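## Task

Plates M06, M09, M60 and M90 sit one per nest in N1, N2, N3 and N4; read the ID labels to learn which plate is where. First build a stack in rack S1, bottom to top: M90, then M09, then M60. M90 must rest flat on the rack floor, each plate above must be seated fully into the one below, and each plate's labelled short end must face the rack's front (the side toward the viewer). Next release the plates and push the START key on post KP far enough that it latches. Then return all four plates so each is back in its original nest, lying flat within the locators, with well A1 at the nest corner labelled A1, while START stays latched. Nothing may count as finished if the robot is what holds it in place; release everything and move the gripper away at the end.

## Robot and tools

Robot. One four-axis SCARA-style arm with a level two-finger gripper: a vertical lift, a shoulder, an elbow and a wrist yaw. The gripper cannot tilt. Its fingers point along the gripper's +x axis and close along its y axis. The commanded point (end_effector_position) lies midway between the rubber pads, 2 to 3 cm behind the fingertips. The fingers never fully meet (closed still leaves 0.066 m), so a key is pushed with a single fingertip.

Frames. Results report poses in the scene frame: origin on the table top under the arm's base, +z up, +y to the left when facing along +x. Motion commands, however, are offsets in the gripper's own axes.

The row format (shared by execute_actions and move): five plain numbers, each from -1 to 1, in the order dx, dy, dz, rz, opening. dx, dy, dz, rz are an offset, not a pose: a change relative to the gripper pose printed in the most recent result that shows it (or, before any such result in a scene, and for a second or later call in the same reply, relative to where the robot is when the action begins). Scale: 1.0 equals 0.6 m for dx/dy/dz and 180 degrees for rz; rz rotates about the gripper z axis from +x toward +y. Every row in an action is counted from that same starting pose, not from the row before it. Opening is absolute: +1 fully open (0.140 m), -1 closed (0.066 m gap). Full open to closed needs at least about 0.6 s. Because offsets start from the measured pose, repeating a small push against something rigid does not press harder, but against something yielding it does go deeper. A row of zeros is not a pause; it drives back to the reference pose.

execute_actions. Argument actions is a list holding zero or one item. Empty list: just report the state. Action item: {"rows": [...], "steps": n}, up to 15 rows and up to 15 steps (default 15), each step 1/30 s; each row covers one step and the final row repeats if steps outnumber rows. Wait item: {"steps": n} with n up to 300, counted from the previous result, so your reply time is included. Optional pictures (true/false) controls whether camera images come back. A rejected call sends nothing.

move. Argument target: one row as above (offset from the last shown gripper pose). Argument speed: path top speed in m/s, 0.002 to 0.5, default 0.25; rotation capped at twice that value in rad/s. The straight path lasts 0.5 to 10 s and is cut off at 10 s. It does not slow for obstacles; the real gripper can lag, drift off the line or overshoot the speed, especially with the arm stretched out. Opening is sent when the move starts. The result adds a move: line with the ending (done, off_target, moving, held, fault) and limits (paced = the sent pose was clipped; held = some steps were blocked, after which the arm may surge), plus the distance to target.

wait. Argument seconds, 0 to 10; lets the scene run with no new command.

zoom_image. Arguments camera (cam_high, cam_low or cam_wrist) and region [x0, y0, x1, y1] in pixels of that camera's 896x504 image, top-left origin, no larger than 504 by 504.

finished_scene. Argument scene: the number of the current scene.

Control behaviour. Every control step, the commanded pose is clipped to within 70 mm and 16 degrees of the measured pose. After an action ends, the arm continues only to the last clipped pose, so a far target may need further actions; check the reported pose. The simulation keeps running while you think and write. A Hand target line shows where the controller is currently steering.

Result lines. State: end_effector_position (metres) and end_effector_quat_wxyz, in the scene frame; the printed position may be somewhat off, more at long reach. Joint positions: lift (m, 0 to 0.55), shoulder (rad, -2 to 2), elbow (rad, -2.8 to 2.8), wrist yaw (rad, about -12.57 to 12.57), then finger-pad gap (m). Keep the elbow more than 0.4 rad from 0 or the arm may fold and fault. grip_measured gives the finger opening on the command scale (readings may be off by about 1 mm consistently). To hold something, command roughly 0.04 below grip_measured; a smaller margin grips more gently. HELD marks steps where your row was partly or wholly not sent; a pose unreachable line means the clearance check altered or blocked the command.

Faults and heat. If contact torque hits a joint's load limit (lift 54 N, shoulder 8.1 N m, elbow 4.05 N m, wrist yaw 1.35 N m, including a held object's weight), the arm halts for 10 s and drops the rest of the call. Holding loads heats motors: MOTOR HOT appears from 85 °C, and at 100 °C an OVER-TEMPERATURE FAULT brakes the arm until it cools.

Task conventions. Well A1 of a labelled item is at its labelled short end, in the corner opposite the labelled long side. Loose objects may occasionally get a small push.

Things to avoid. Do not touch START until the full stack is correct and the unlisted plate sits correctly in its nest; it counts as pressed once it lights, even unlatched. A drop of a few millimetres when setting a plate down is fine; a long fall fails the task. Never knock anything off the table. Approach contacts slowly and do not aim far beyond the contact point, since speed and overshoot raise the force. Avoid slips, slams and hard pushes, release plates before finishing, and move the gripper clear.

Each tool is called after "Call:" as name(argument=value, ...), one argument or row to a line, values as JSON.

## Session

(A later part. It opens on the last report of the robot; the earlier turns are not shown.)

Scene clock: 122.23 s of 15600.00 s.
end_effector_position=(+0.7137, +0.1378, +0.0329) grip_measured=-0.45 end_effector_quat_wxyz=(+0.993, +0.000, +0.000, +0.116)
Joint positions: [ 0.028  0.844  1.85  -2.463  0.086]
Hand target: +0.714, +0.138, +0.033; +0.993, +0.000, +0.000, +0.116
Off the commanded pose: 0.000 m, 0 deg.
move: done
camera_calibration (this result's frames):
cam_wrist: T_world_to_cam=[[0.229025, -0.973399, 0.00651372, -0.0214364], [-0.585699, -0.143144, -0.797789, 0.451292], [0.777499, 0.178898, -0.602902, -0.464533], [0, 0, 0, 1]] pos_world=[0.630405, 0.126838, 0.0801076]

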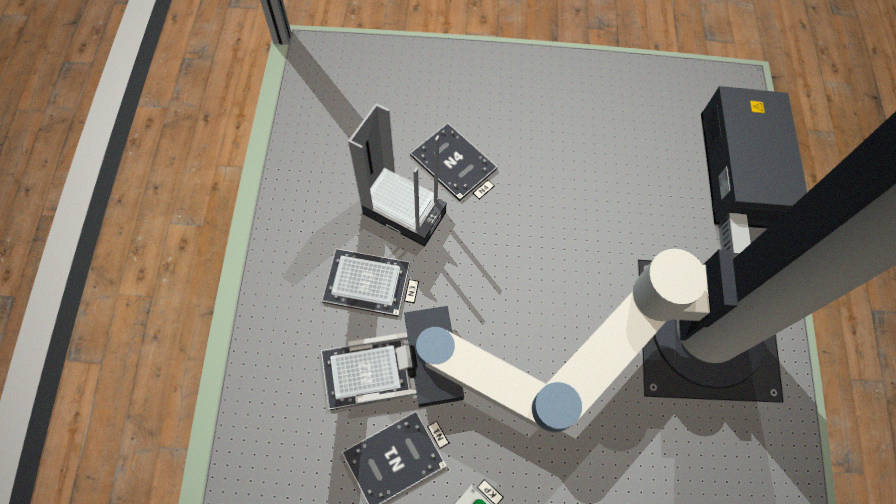

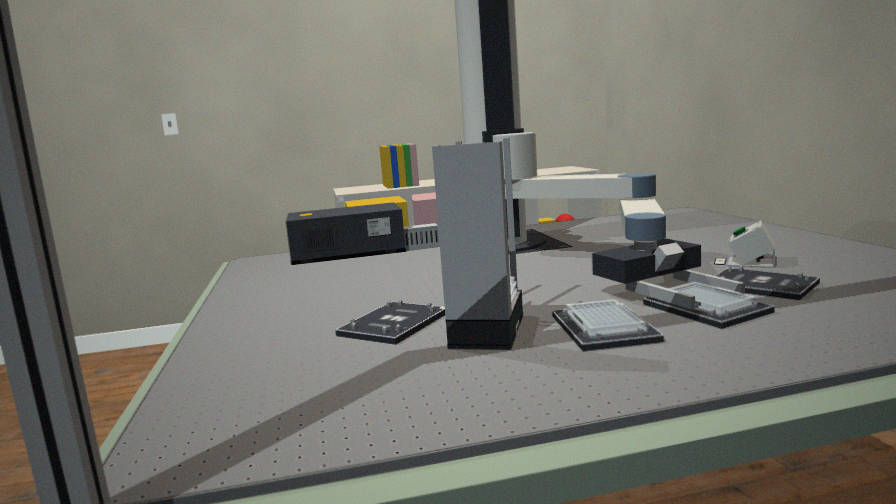

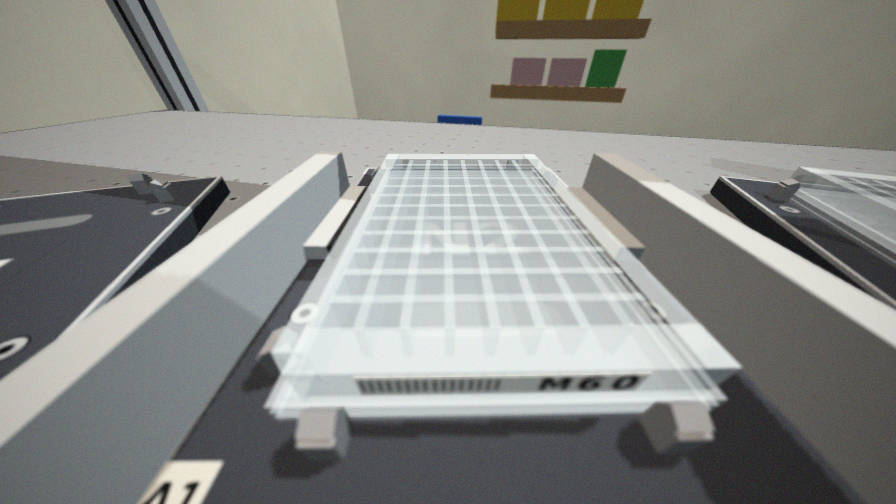

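Call:
move(
  target=[0,-0.0005,0,0.0017,-0.45],
  speed=0.02,
)

Call:
move(
  target=[0,0,0,0,-0.63],
)

Call:
move(
  target=[0,0,0.5,0,-0.63],
)

Call:
move(
  target=[-0.2058,-0.5767,0,-0.2203,-0.63],
)

Scene clock: 127.53 s of 15600.00 s.
end_effector_position=(+0.7137, +0.1376, +0.0329) grip_measured=-0.45 end_effector_quat_wxyz=(+0.993, +0.000, +0.000, +0.118)
Joint positions: [ 0.028  0.842  1.85  -2.455  0.086]
Hand target: +0.714, +0.138, +0.033; +0.993, +0.000, +0.000, +0.118
Off the commanded pose: 0.000 m, 0 deg.
After step 90, 1.60 s passed at rest.
move: done
camera_calibration (this result's frames):
cam_wrist: T_world_to_cam=[[0.234258, -0.972153, 0.00651372, -0.0255528], [-0.58492, -0.146293, -0.797789, 0.451178], [0.776525, 0.183078, -0.602902, -0.464426], [0, 0, 0, 1]] pos_world=[0.630527, 0.126189, 0.0801076]

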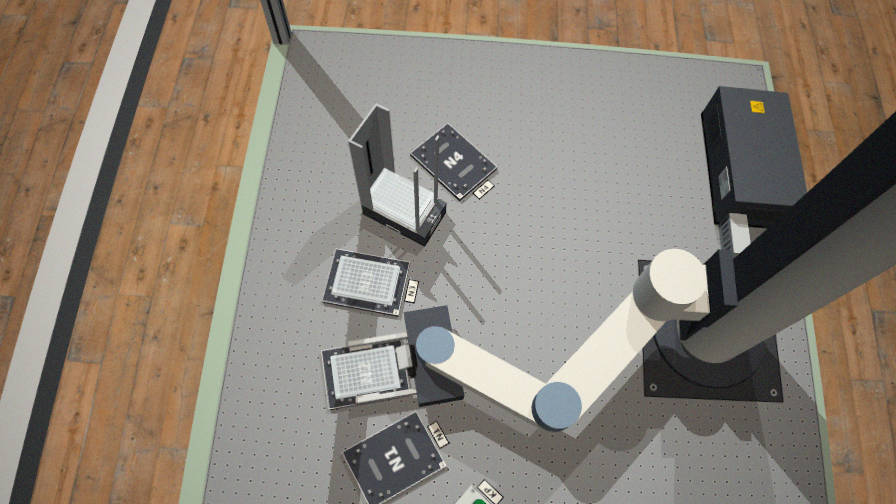

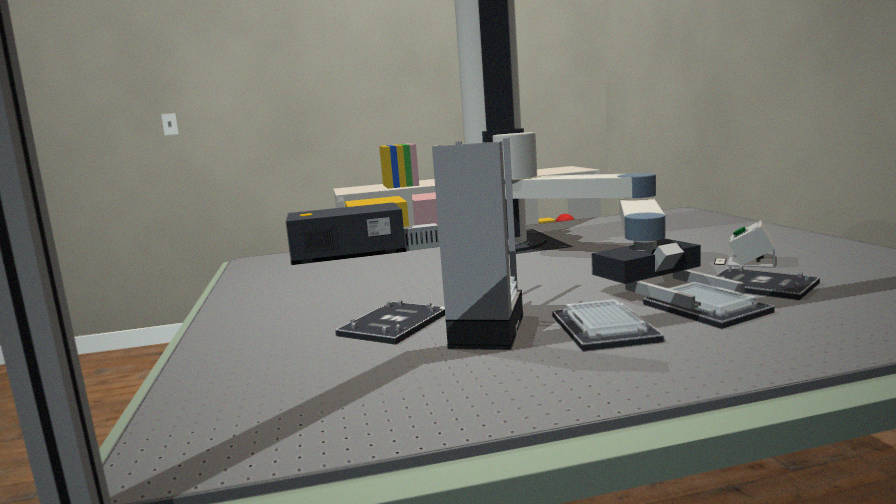

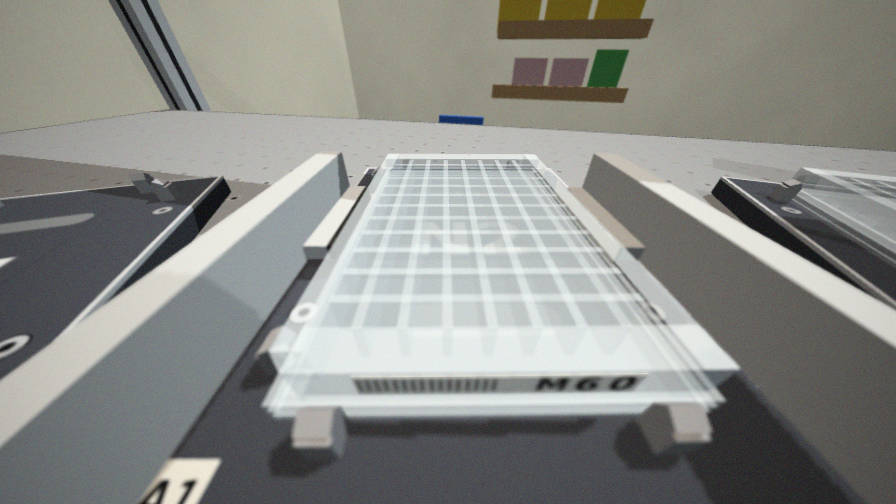

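Scene clock: 128.03 s of 15600.00 s.
end_effector_position=(+0.7137, +0.1376, +0.0330) grip_measured=-0.57 end_effector_quat_wxyz=(+0.993, +0.000, +0.000, +0.119)
Joint positions: [ 0.028  0.842  1.85  -2.455  0.082]
Hand target: +0.714, +0.138, +0.033; +0.993, +0.000, +0.000, +0.118
Off the commanded pose: 0.000 m, 0 deg.
move: done
camera_calibration (this result's frames):
cam_wrist: T_world_to_cam=[[0.234395, -0.97212, 0.00651372, -0.0256381], [-0.5849, -0.146375, -0.797789, 0.451273], [0.7765, 0.183188, -0.602902, -0.464349], [0, 0, 0, 1]] pos_world=[0.630525, 0.126195, 0.0802302]

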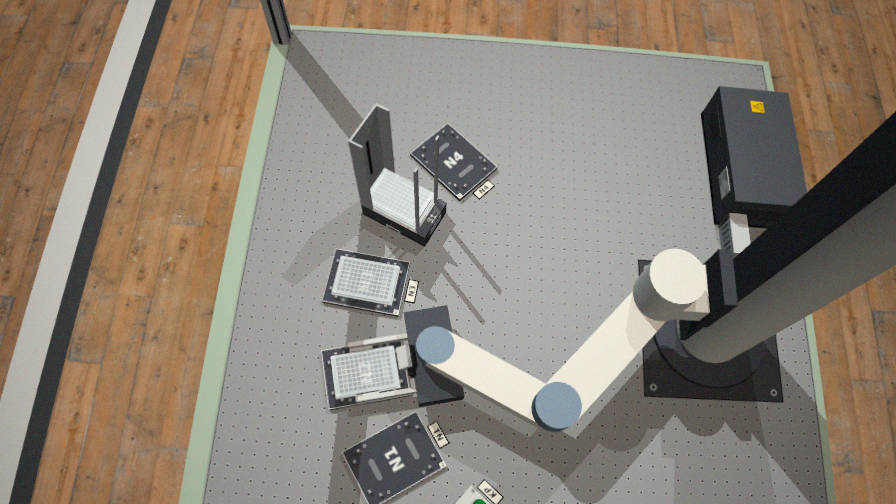

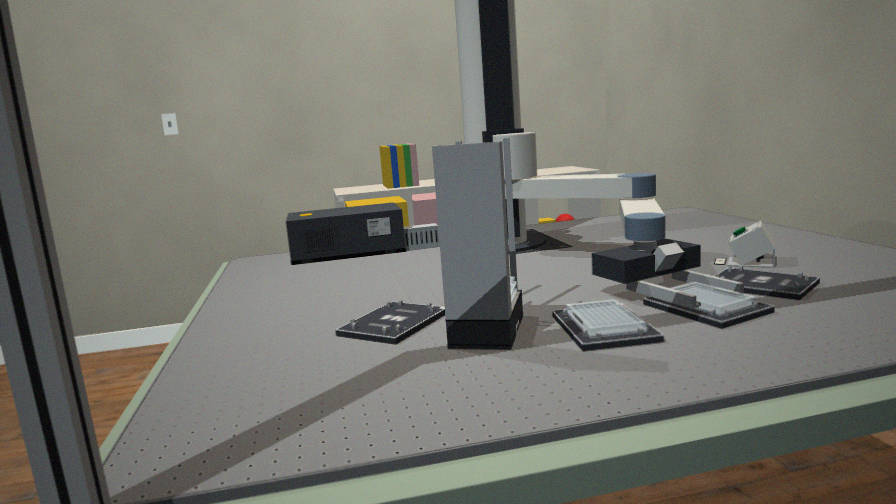

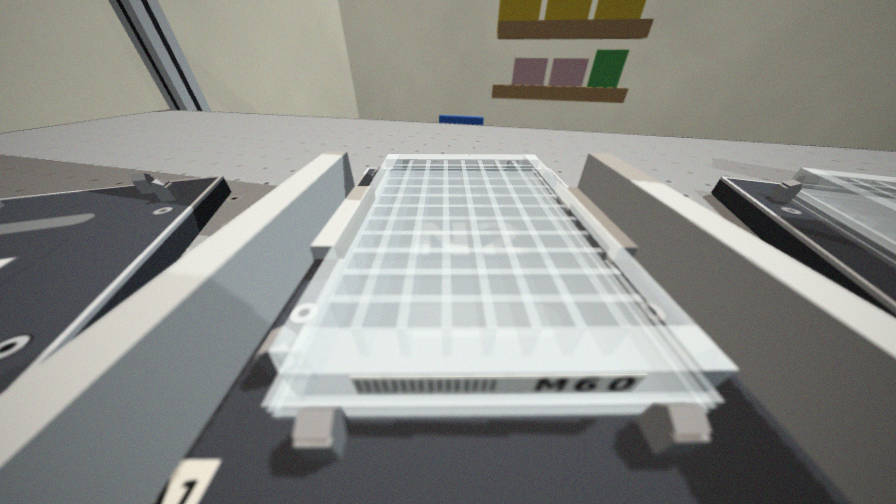

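Scene clock: 129.63 s of 15600.00 s.
end_effector_position=(+0.7137, +0.1376, +0.3331) grip_measured=-0.57 end_effector_quat_wxyz=(+0.993, +0.000, +0.000, +0.119)
Joint positions: [ 0.328  0.842  1.85  -2.455  0.082]
Hand target: +0.714, +0.138, +0.333; +0.993, +0.000, +0.000, +0.119
Off the commanded pose: 0.000 m, 0 deg.
move: done
camera_calibration (this result's frames):
cam_wrist: T_world_to_cam=[[0.234425, -0.972112, 0.00651372, -0.0276045], [-0.584895, -0.146393, -0.797789, 0.690651], [0.776494, 0.183212, -0.602902, -0.283451], [0, 0, 0, 1]] pos_world=[0.630527, 0.126204, 0.38028]

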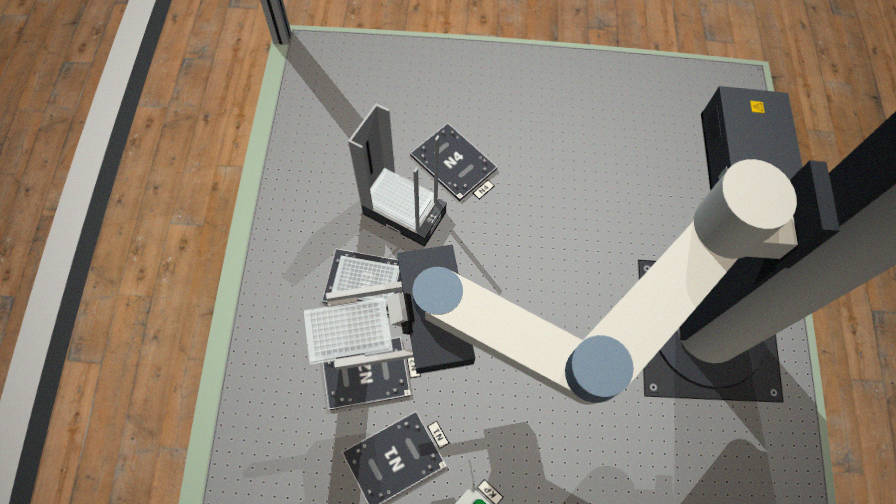

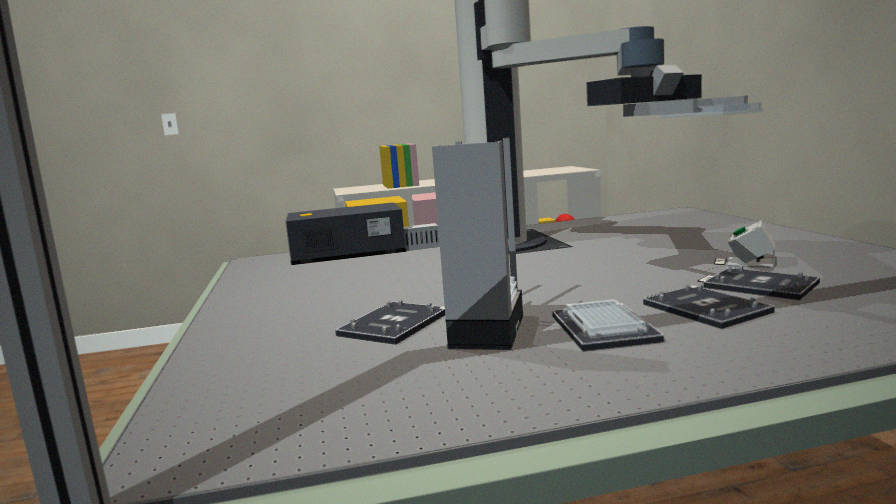

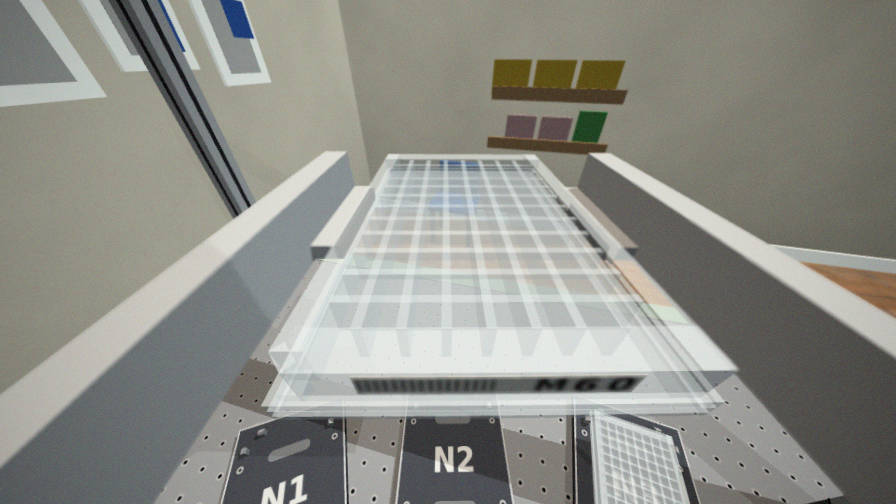

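Scene clock: 131.53 s of 15600.00 s.
end_effector_position=(+0.6752, -0.2279, +0.3331) grip_measured=-0.57 end_effector_quat_wxyz=(+0.974, +0.000, +0.000, -0.225)
Joint positions: [ 0.328  0.187  1.81  -2.452  0.082]
Hand target: +0.675, -0.228, +0.333; +0.974, +0.000, +0.000, -0.225
Off the commanded pose: 0.000 m, 0 deg.
move: done
camera_calibration (this result's frames):
cam_wrist: T_world_to_cam=[[-0.440006, -0.897971, 0.00651372, 0.0983866], [-0.543698, 0.260625, -0.797789, 0.679545], [0.714694, -0.354574, -0.602902, -0.267396], [0, 0, 0, 1]] pos_world=[0.603865, -0.18357, 0.380279]

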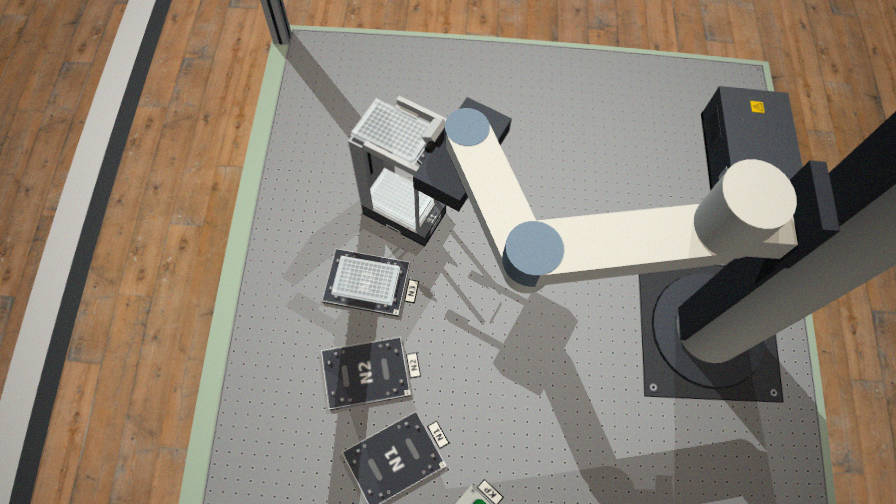

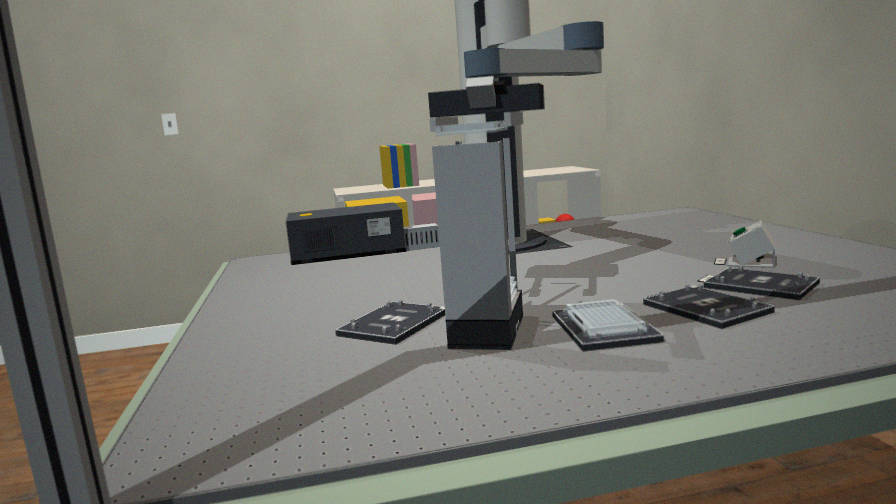

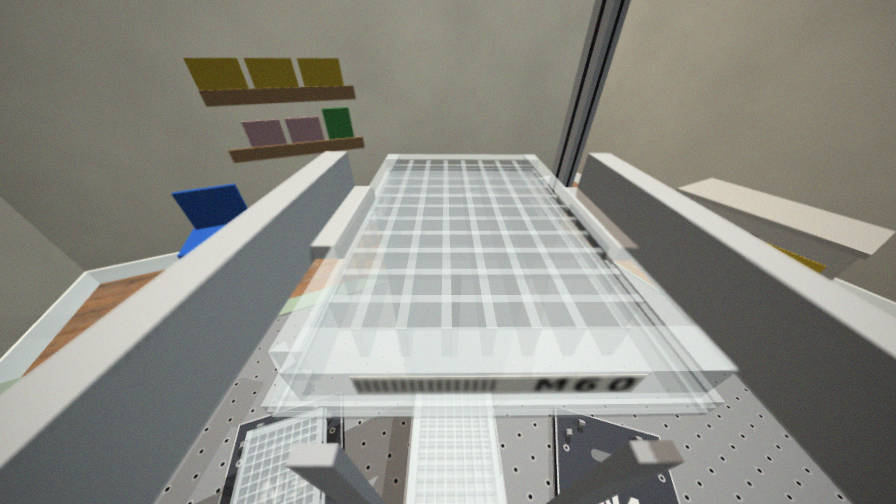

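Call:
move(
  target=[-0.0005,0,-0.03,0,-0.63],
  speed=0.015,
)

Call:
zoom_image(
  camera="cam_high",
  region=[310,235,430,325],
)

Scene clock: 135.17 s of 15600.00 s.
end_effector_position=(+0.6749, -0.2278, +0.3150) grip_measured=-0.57 end_effector_quat_wxyz=(+0.974, +0.000, +0.000, -0.225)
Joint positions: [ 0.31   0.188  1.809 -2.451  0.082]
Hand target: +0.675, -0.228, +0.315; +0.974, +0.000, +0.000, -0.225
Off the commanded pose: 0.000 m, 0 deg.
move: done
camera_calibration (this result's frames):
cam_wrist: T_world_to_cam=[[-0.440266, -0.897844, 0.00651372, 0.0986158], [-0.543623, 0.260783, -0.797789, 0.664977], [0.714591, -0.35478, -0.602902, -0.278022], [0, 0, 0, 1]] pos_world=[0.603586, -0.18351, 0.362249]

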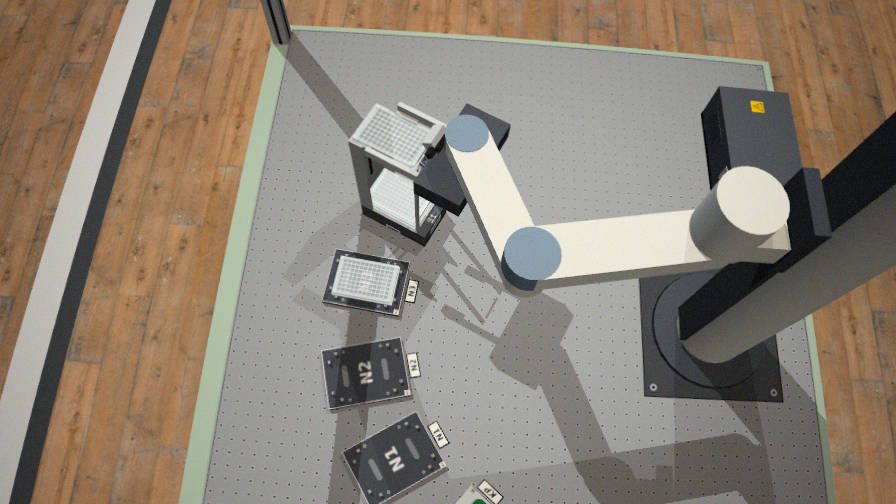

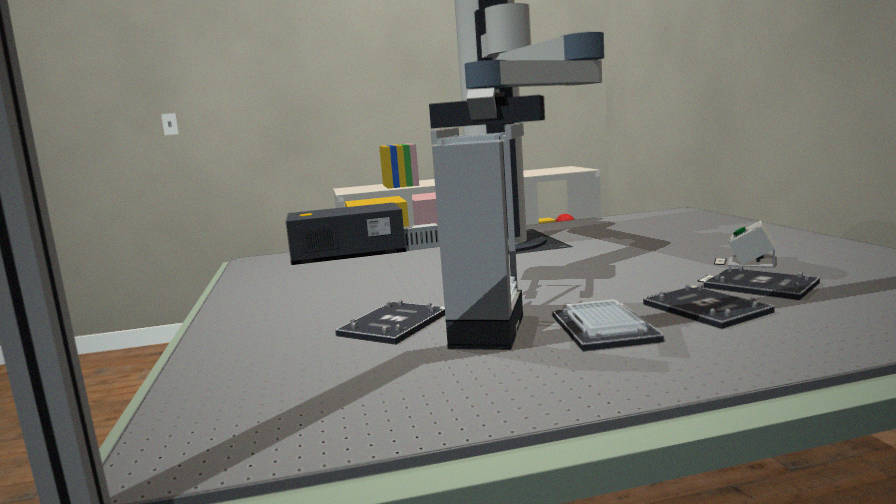

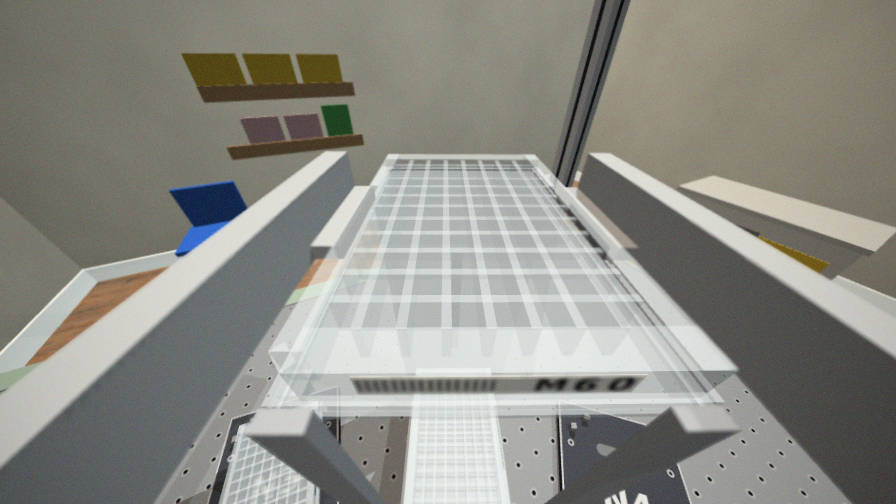

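Region (310, 235, 430, 325) of cam_high's 896x504 image, scaled by 4.200, with more detail than that image has; it fills the top 378 rows of this view, and the rest is white.

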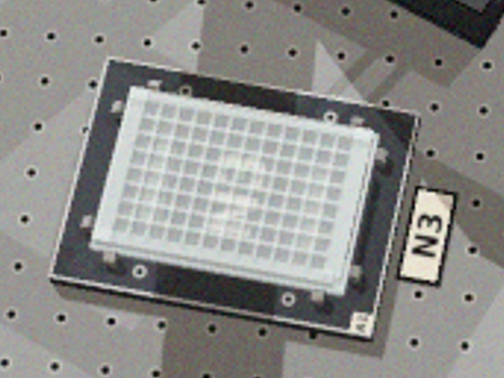

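Call:
move(
  target=[0,0,-0.346,0,-0.63],
  speed=0.08,
)

Call:
move(
  target=[0,0,-0.018,0,-0.63],
  speed=0.012,
)

Call:
move(
  target=[0,0,0,0,0.2],
)

Call:
move(
  target=[-0.267,0,0,0,0.2],
  speed=0.15,
)

Call:
move(
  target=[-0.02,0.226,-0.05,0.09,0.2],
)

Call:
zoom_image(
  camera="cam_wrist",
  region=[340,120,600,270],
)

Scene clock: 142.90 s of 15600.00 s.
end_effector_position=(+0.6749, -0.2278, +0.1074) grip_measured=-0.57 end_effector_quat_wxyz=(+0.974, +0.000, +0.000, -0.225)
Joint positions: [ 0.102  0.188  1.808 -2.451  0.082]
Hand target: +0.675, -0.228, +0.107; +0.974, +0.000, +0.000, -0.225
Off the commanded pose: 0.000 m, 0 deg.
After step 90, 1.87 s passed at rest.
move: done
camera_calibration (this result's frames):
cam_wrist: T_world_to_cam=[[-0.440306, -0.897824, 0.00651372, 0.0999842], [-0.543611, 0.260807, -0.797789, 0.499292], [0.714575, -0.354812, -0.602902, -0.403222], [0, 0, 0, 1]] pos_world=[0.603576, -0.183518, 0.154575]

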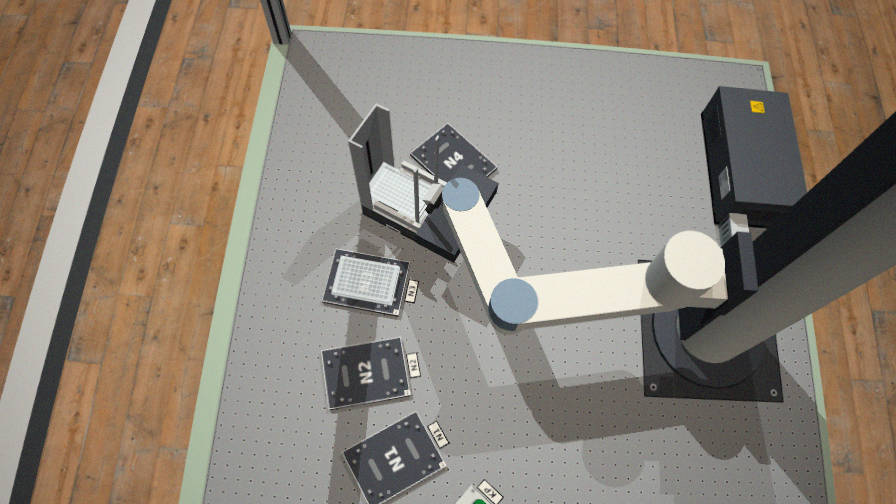

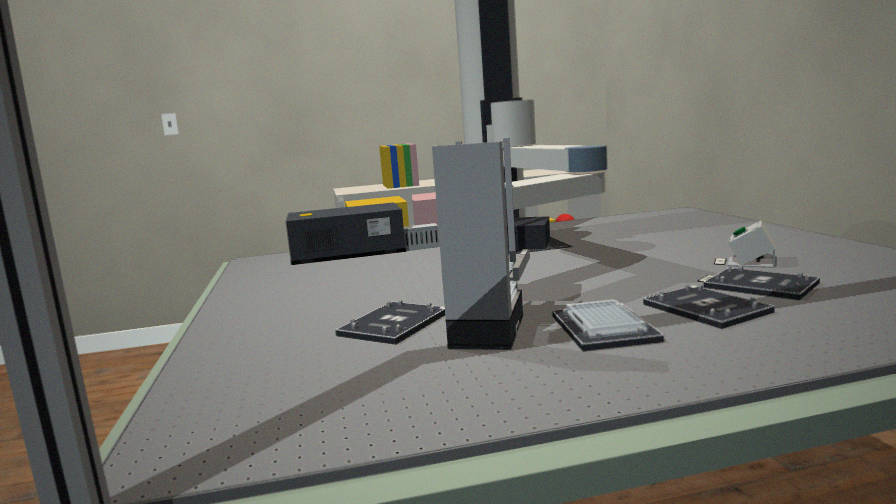

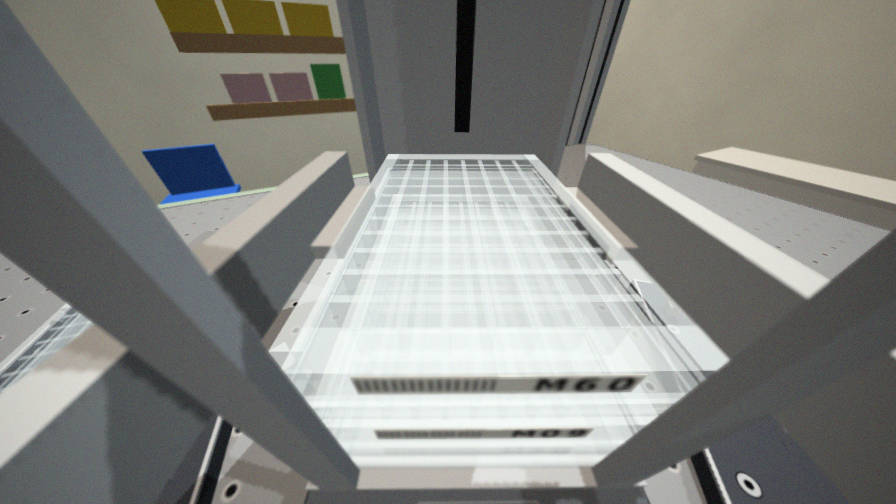

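Scene clock: 144.03 s of 15600.00 s.
end_effector_position=(+0.6749, -0.2278, +0.0966) grip_measured=-0.57 end_effector_quat_wxyz=(+0.974, +0.000, +0.000, -0.225)
Joint positions: [ 0.092  0.188  1.808 -2.451  0.082]
Hand target: +0.675, -0.228, +0.097; +0.974, +0.000, +0.000, -0.225
Off the commanded pose: 0.000 m, 0 deg.
move: done
camera_calibration (this result's frames):
cam_wrist: T_world_to_cam=[[-0.440307, -0.897824, 0.00651372, 0.100055], [-0.543611, 0.260807, -0.797789, 0.490665], [0.714575, -0.354813, -0.602902, -0.409741], [0, 0, 0, 1]] pos_world=[0.603576, -0.183519, 0.143761]

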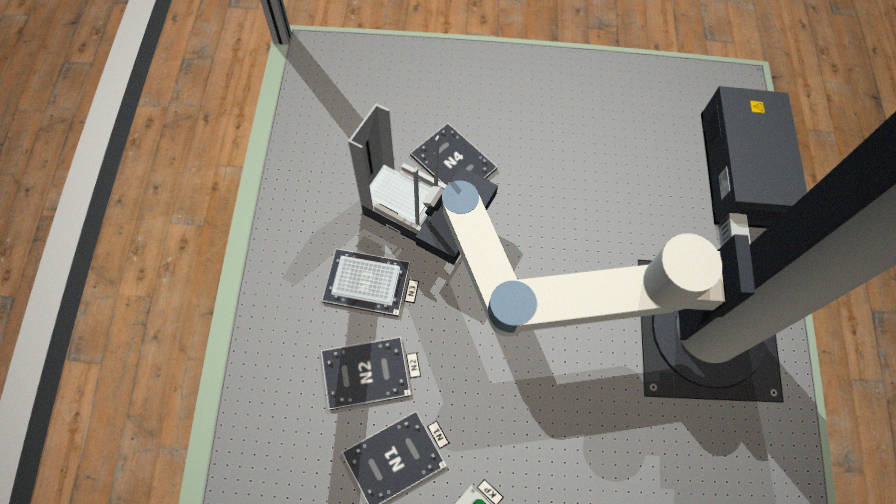

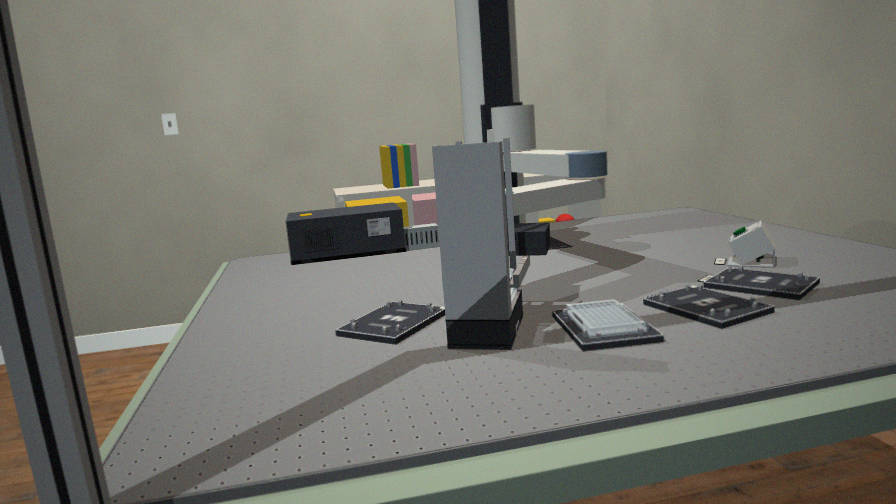

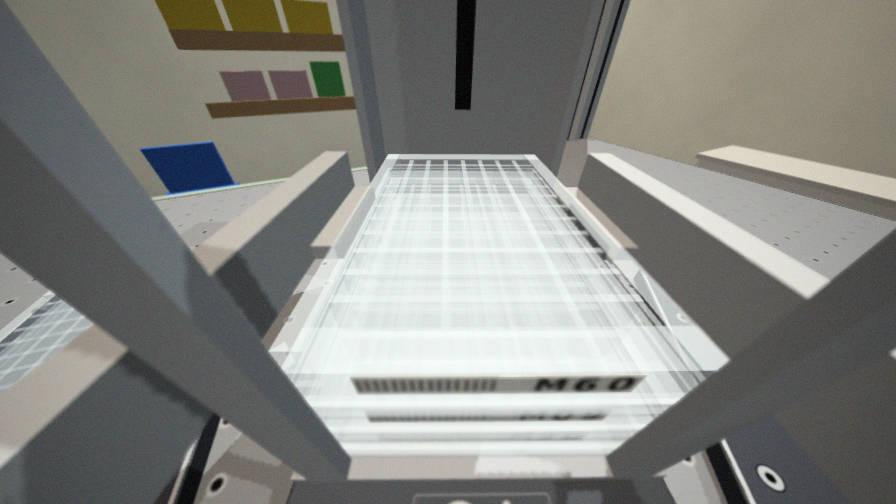

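Scene clock: 144.53 s of 15600.00 s.
end_effector_position=(+0.6749, -0.2278, +0.0966) grip_measured=+0.20 end_effector_quat_wxyz=(+0.974, +0.000, +0.000, -0.225)
Joint positions: [ 0.092  0.188  1.808 -2.451  0.11 ]
Hand target: +0.675, -0.228, +0.097; +0.974, +0.000, +0.000, -0.225
Off the commanded pose: 0.000 m, 0 deg.
move: done
camera_calibration (this result's frames):
cam_wrist: T_world_to_cam=[[-0.440305, -0.897825, 0.00651372, 0.100054], [-0.543611, 0.260806, -0.797789, 0.490665], [0.714575, -0.354811, -0.602902, -0.409742], [0, 0, 0, 1]] pos_world=[0.603577, -0.183518, 0.143761]

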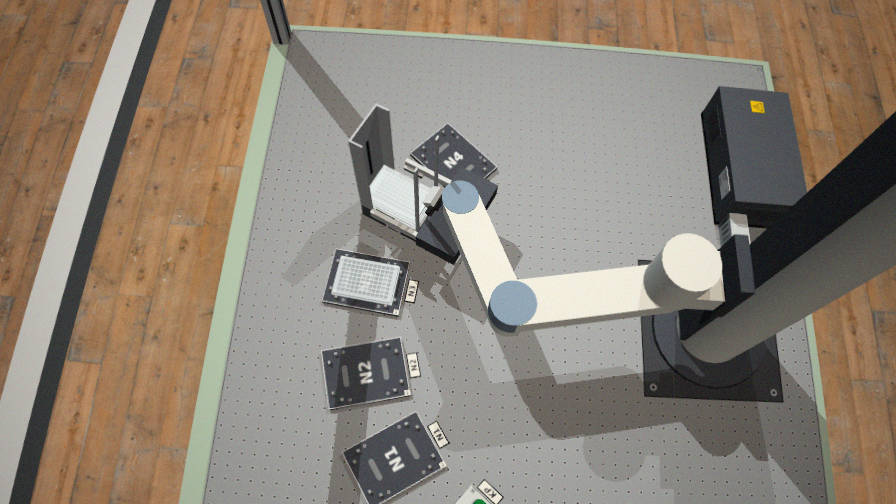

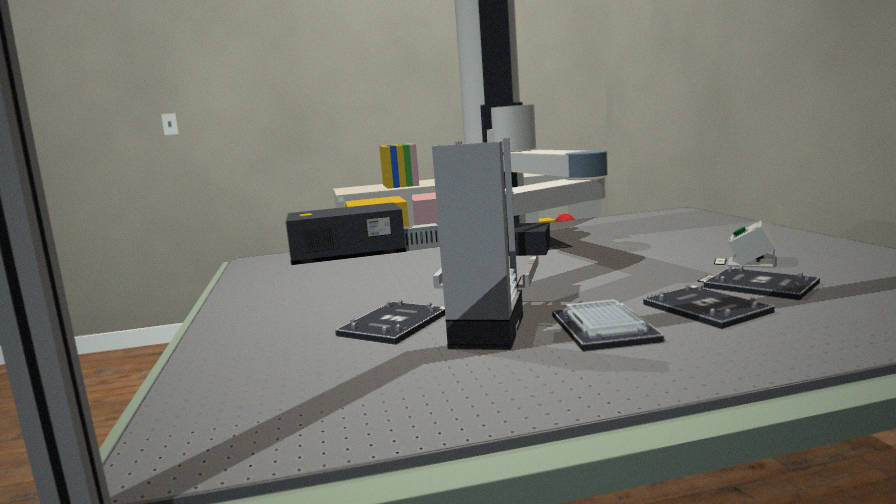

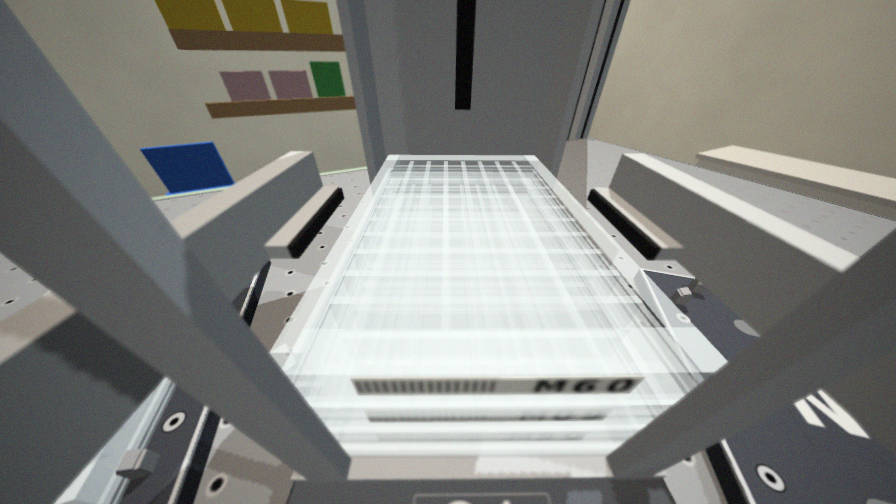

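Scene clock: 145.93 s of 15600.00 s.
end_effector_position=(+0.5309, -0.1575, +0.0966) grip_measured=+0.20 end_effector_quat_wxyz=(+0.974, +0.000, +0.000, -0.226)
Joint positions: [ 0.092  0.539  0.99  -1.984  0.11 ]
Hand target: +0.531, -0.158, +0.097; +0.974, +0.000, +0.000, -0.225
Off the commanded pose: 0.000 m, 0 deg.
move: done
camera_calibration (this result's frames):
cam_wrist: T_world_to_cam=[[-0.440499, -0.897729, 0.00651372, 0.0999379], [-0.543555, 0.260924, -0.797789, 0.394051], [0.714499, -0.354966, -0.602902, -0.281907], [0, 0, 0, 1]] pos_world=[0.459633, -0.113167, 0.143756]

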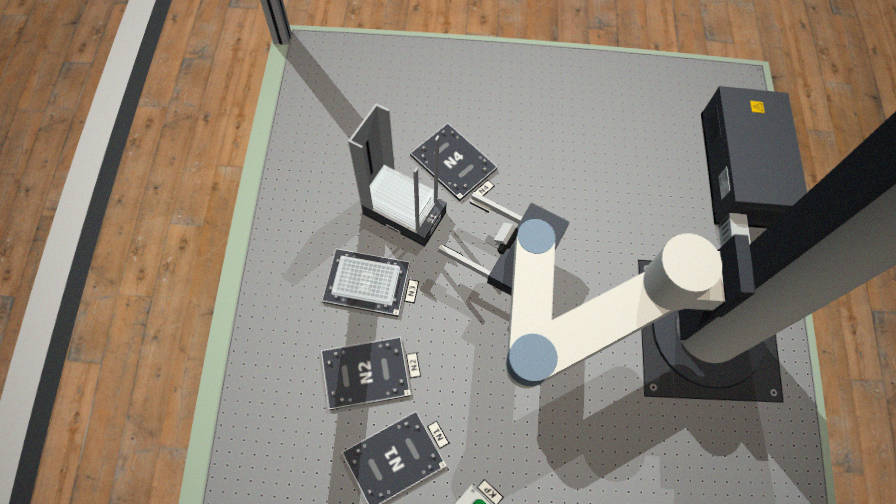

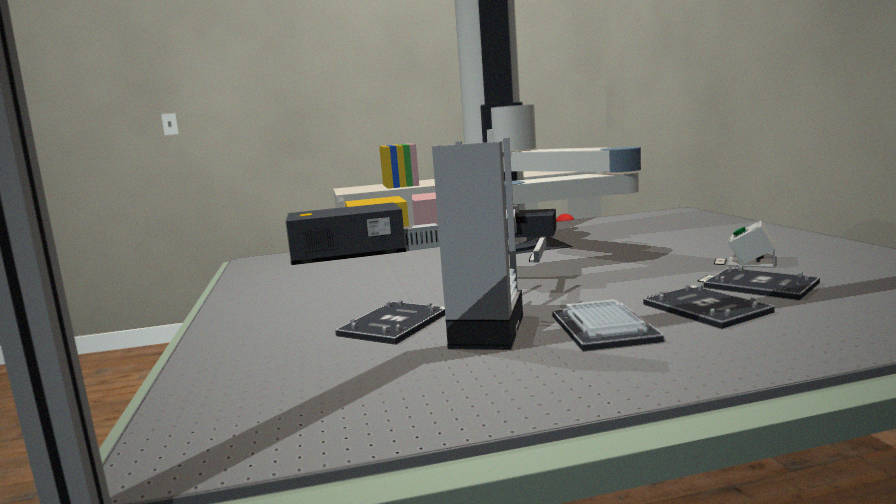

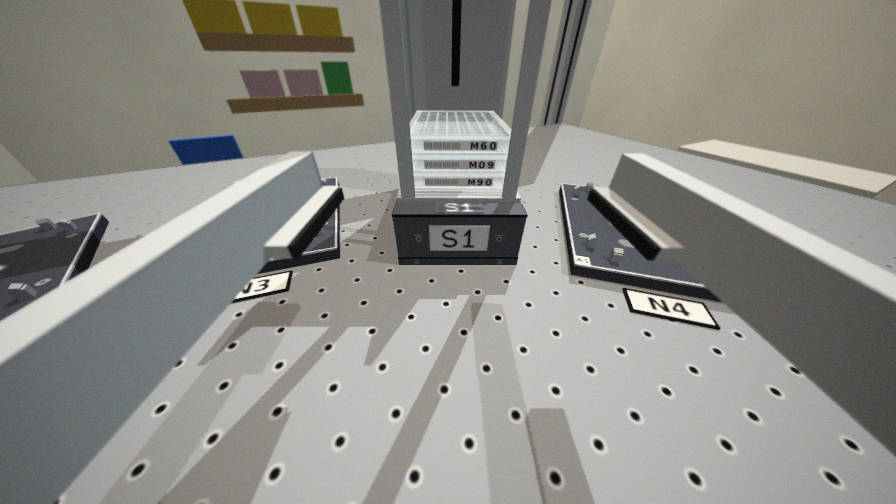

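Scene clock: 146.87 s of 15600.00 s.
end_effector_position=(+0.5798, -0.0303, +0.0665) grip_measured=+0.20 end_effector_quat_wxyz=(+0.996, +0.000, +0.000, -0.086)
Joint positions: [ 0.061  0.884  1.068 -2.124  0.11 ]
Hand target: +0.580, -0.030, +0.067; +0.996, +0.000, +0.000, -0.086
Off the commanded pose: 0.000 m, 0 deg.
move: done
camera_calibration (this result's frames):
cam_wrist: T_world_to_cam=[[-0.172006, -0.985074, 0.00651372, 0.0775688], [-0.594822, 0.0985881, -0.797789, 0.388229], [0.785239, -0.141099, -0.602902, -0.324306], [0, 0, 0, 1]] pos_world=[0.498927, -0.00762291, 0.113695]

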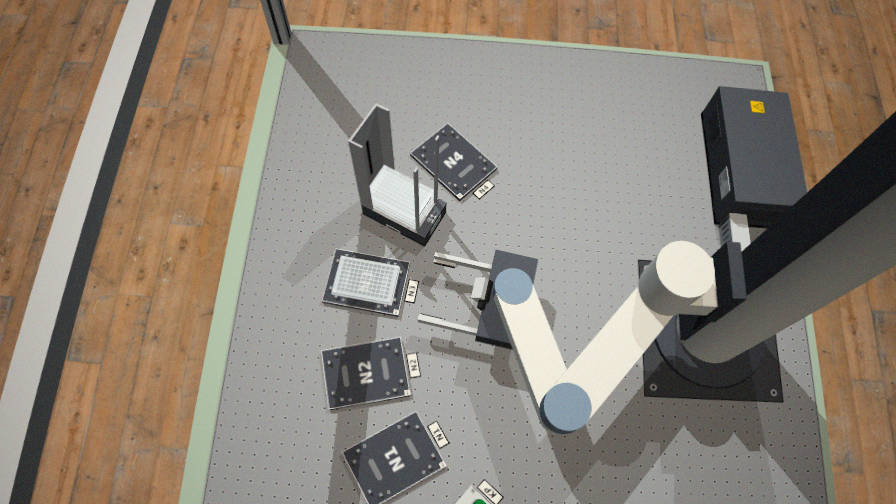

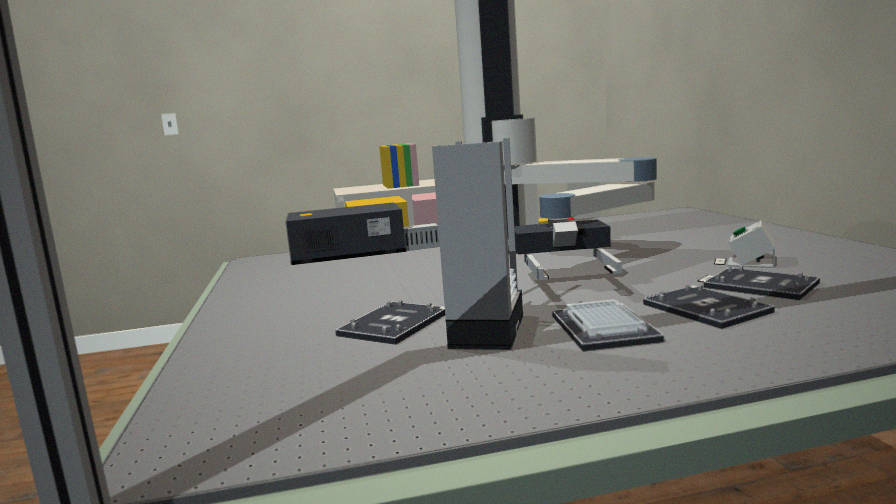

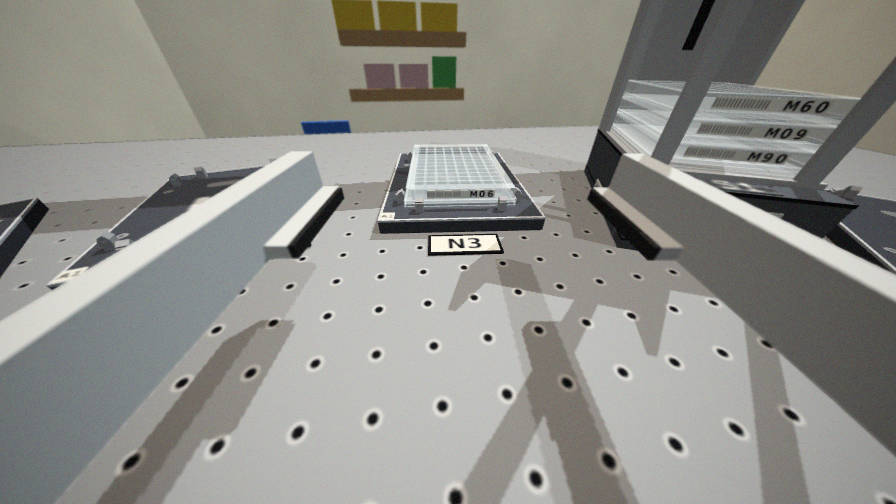

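Region (340, 120, 600, 270) of cam_wrist's 896x504 image, scaled by 1.938, with more detail than that image has; it fills the top 291 rows of this view, and the rest is white.

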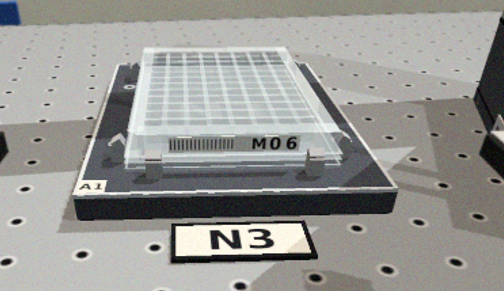

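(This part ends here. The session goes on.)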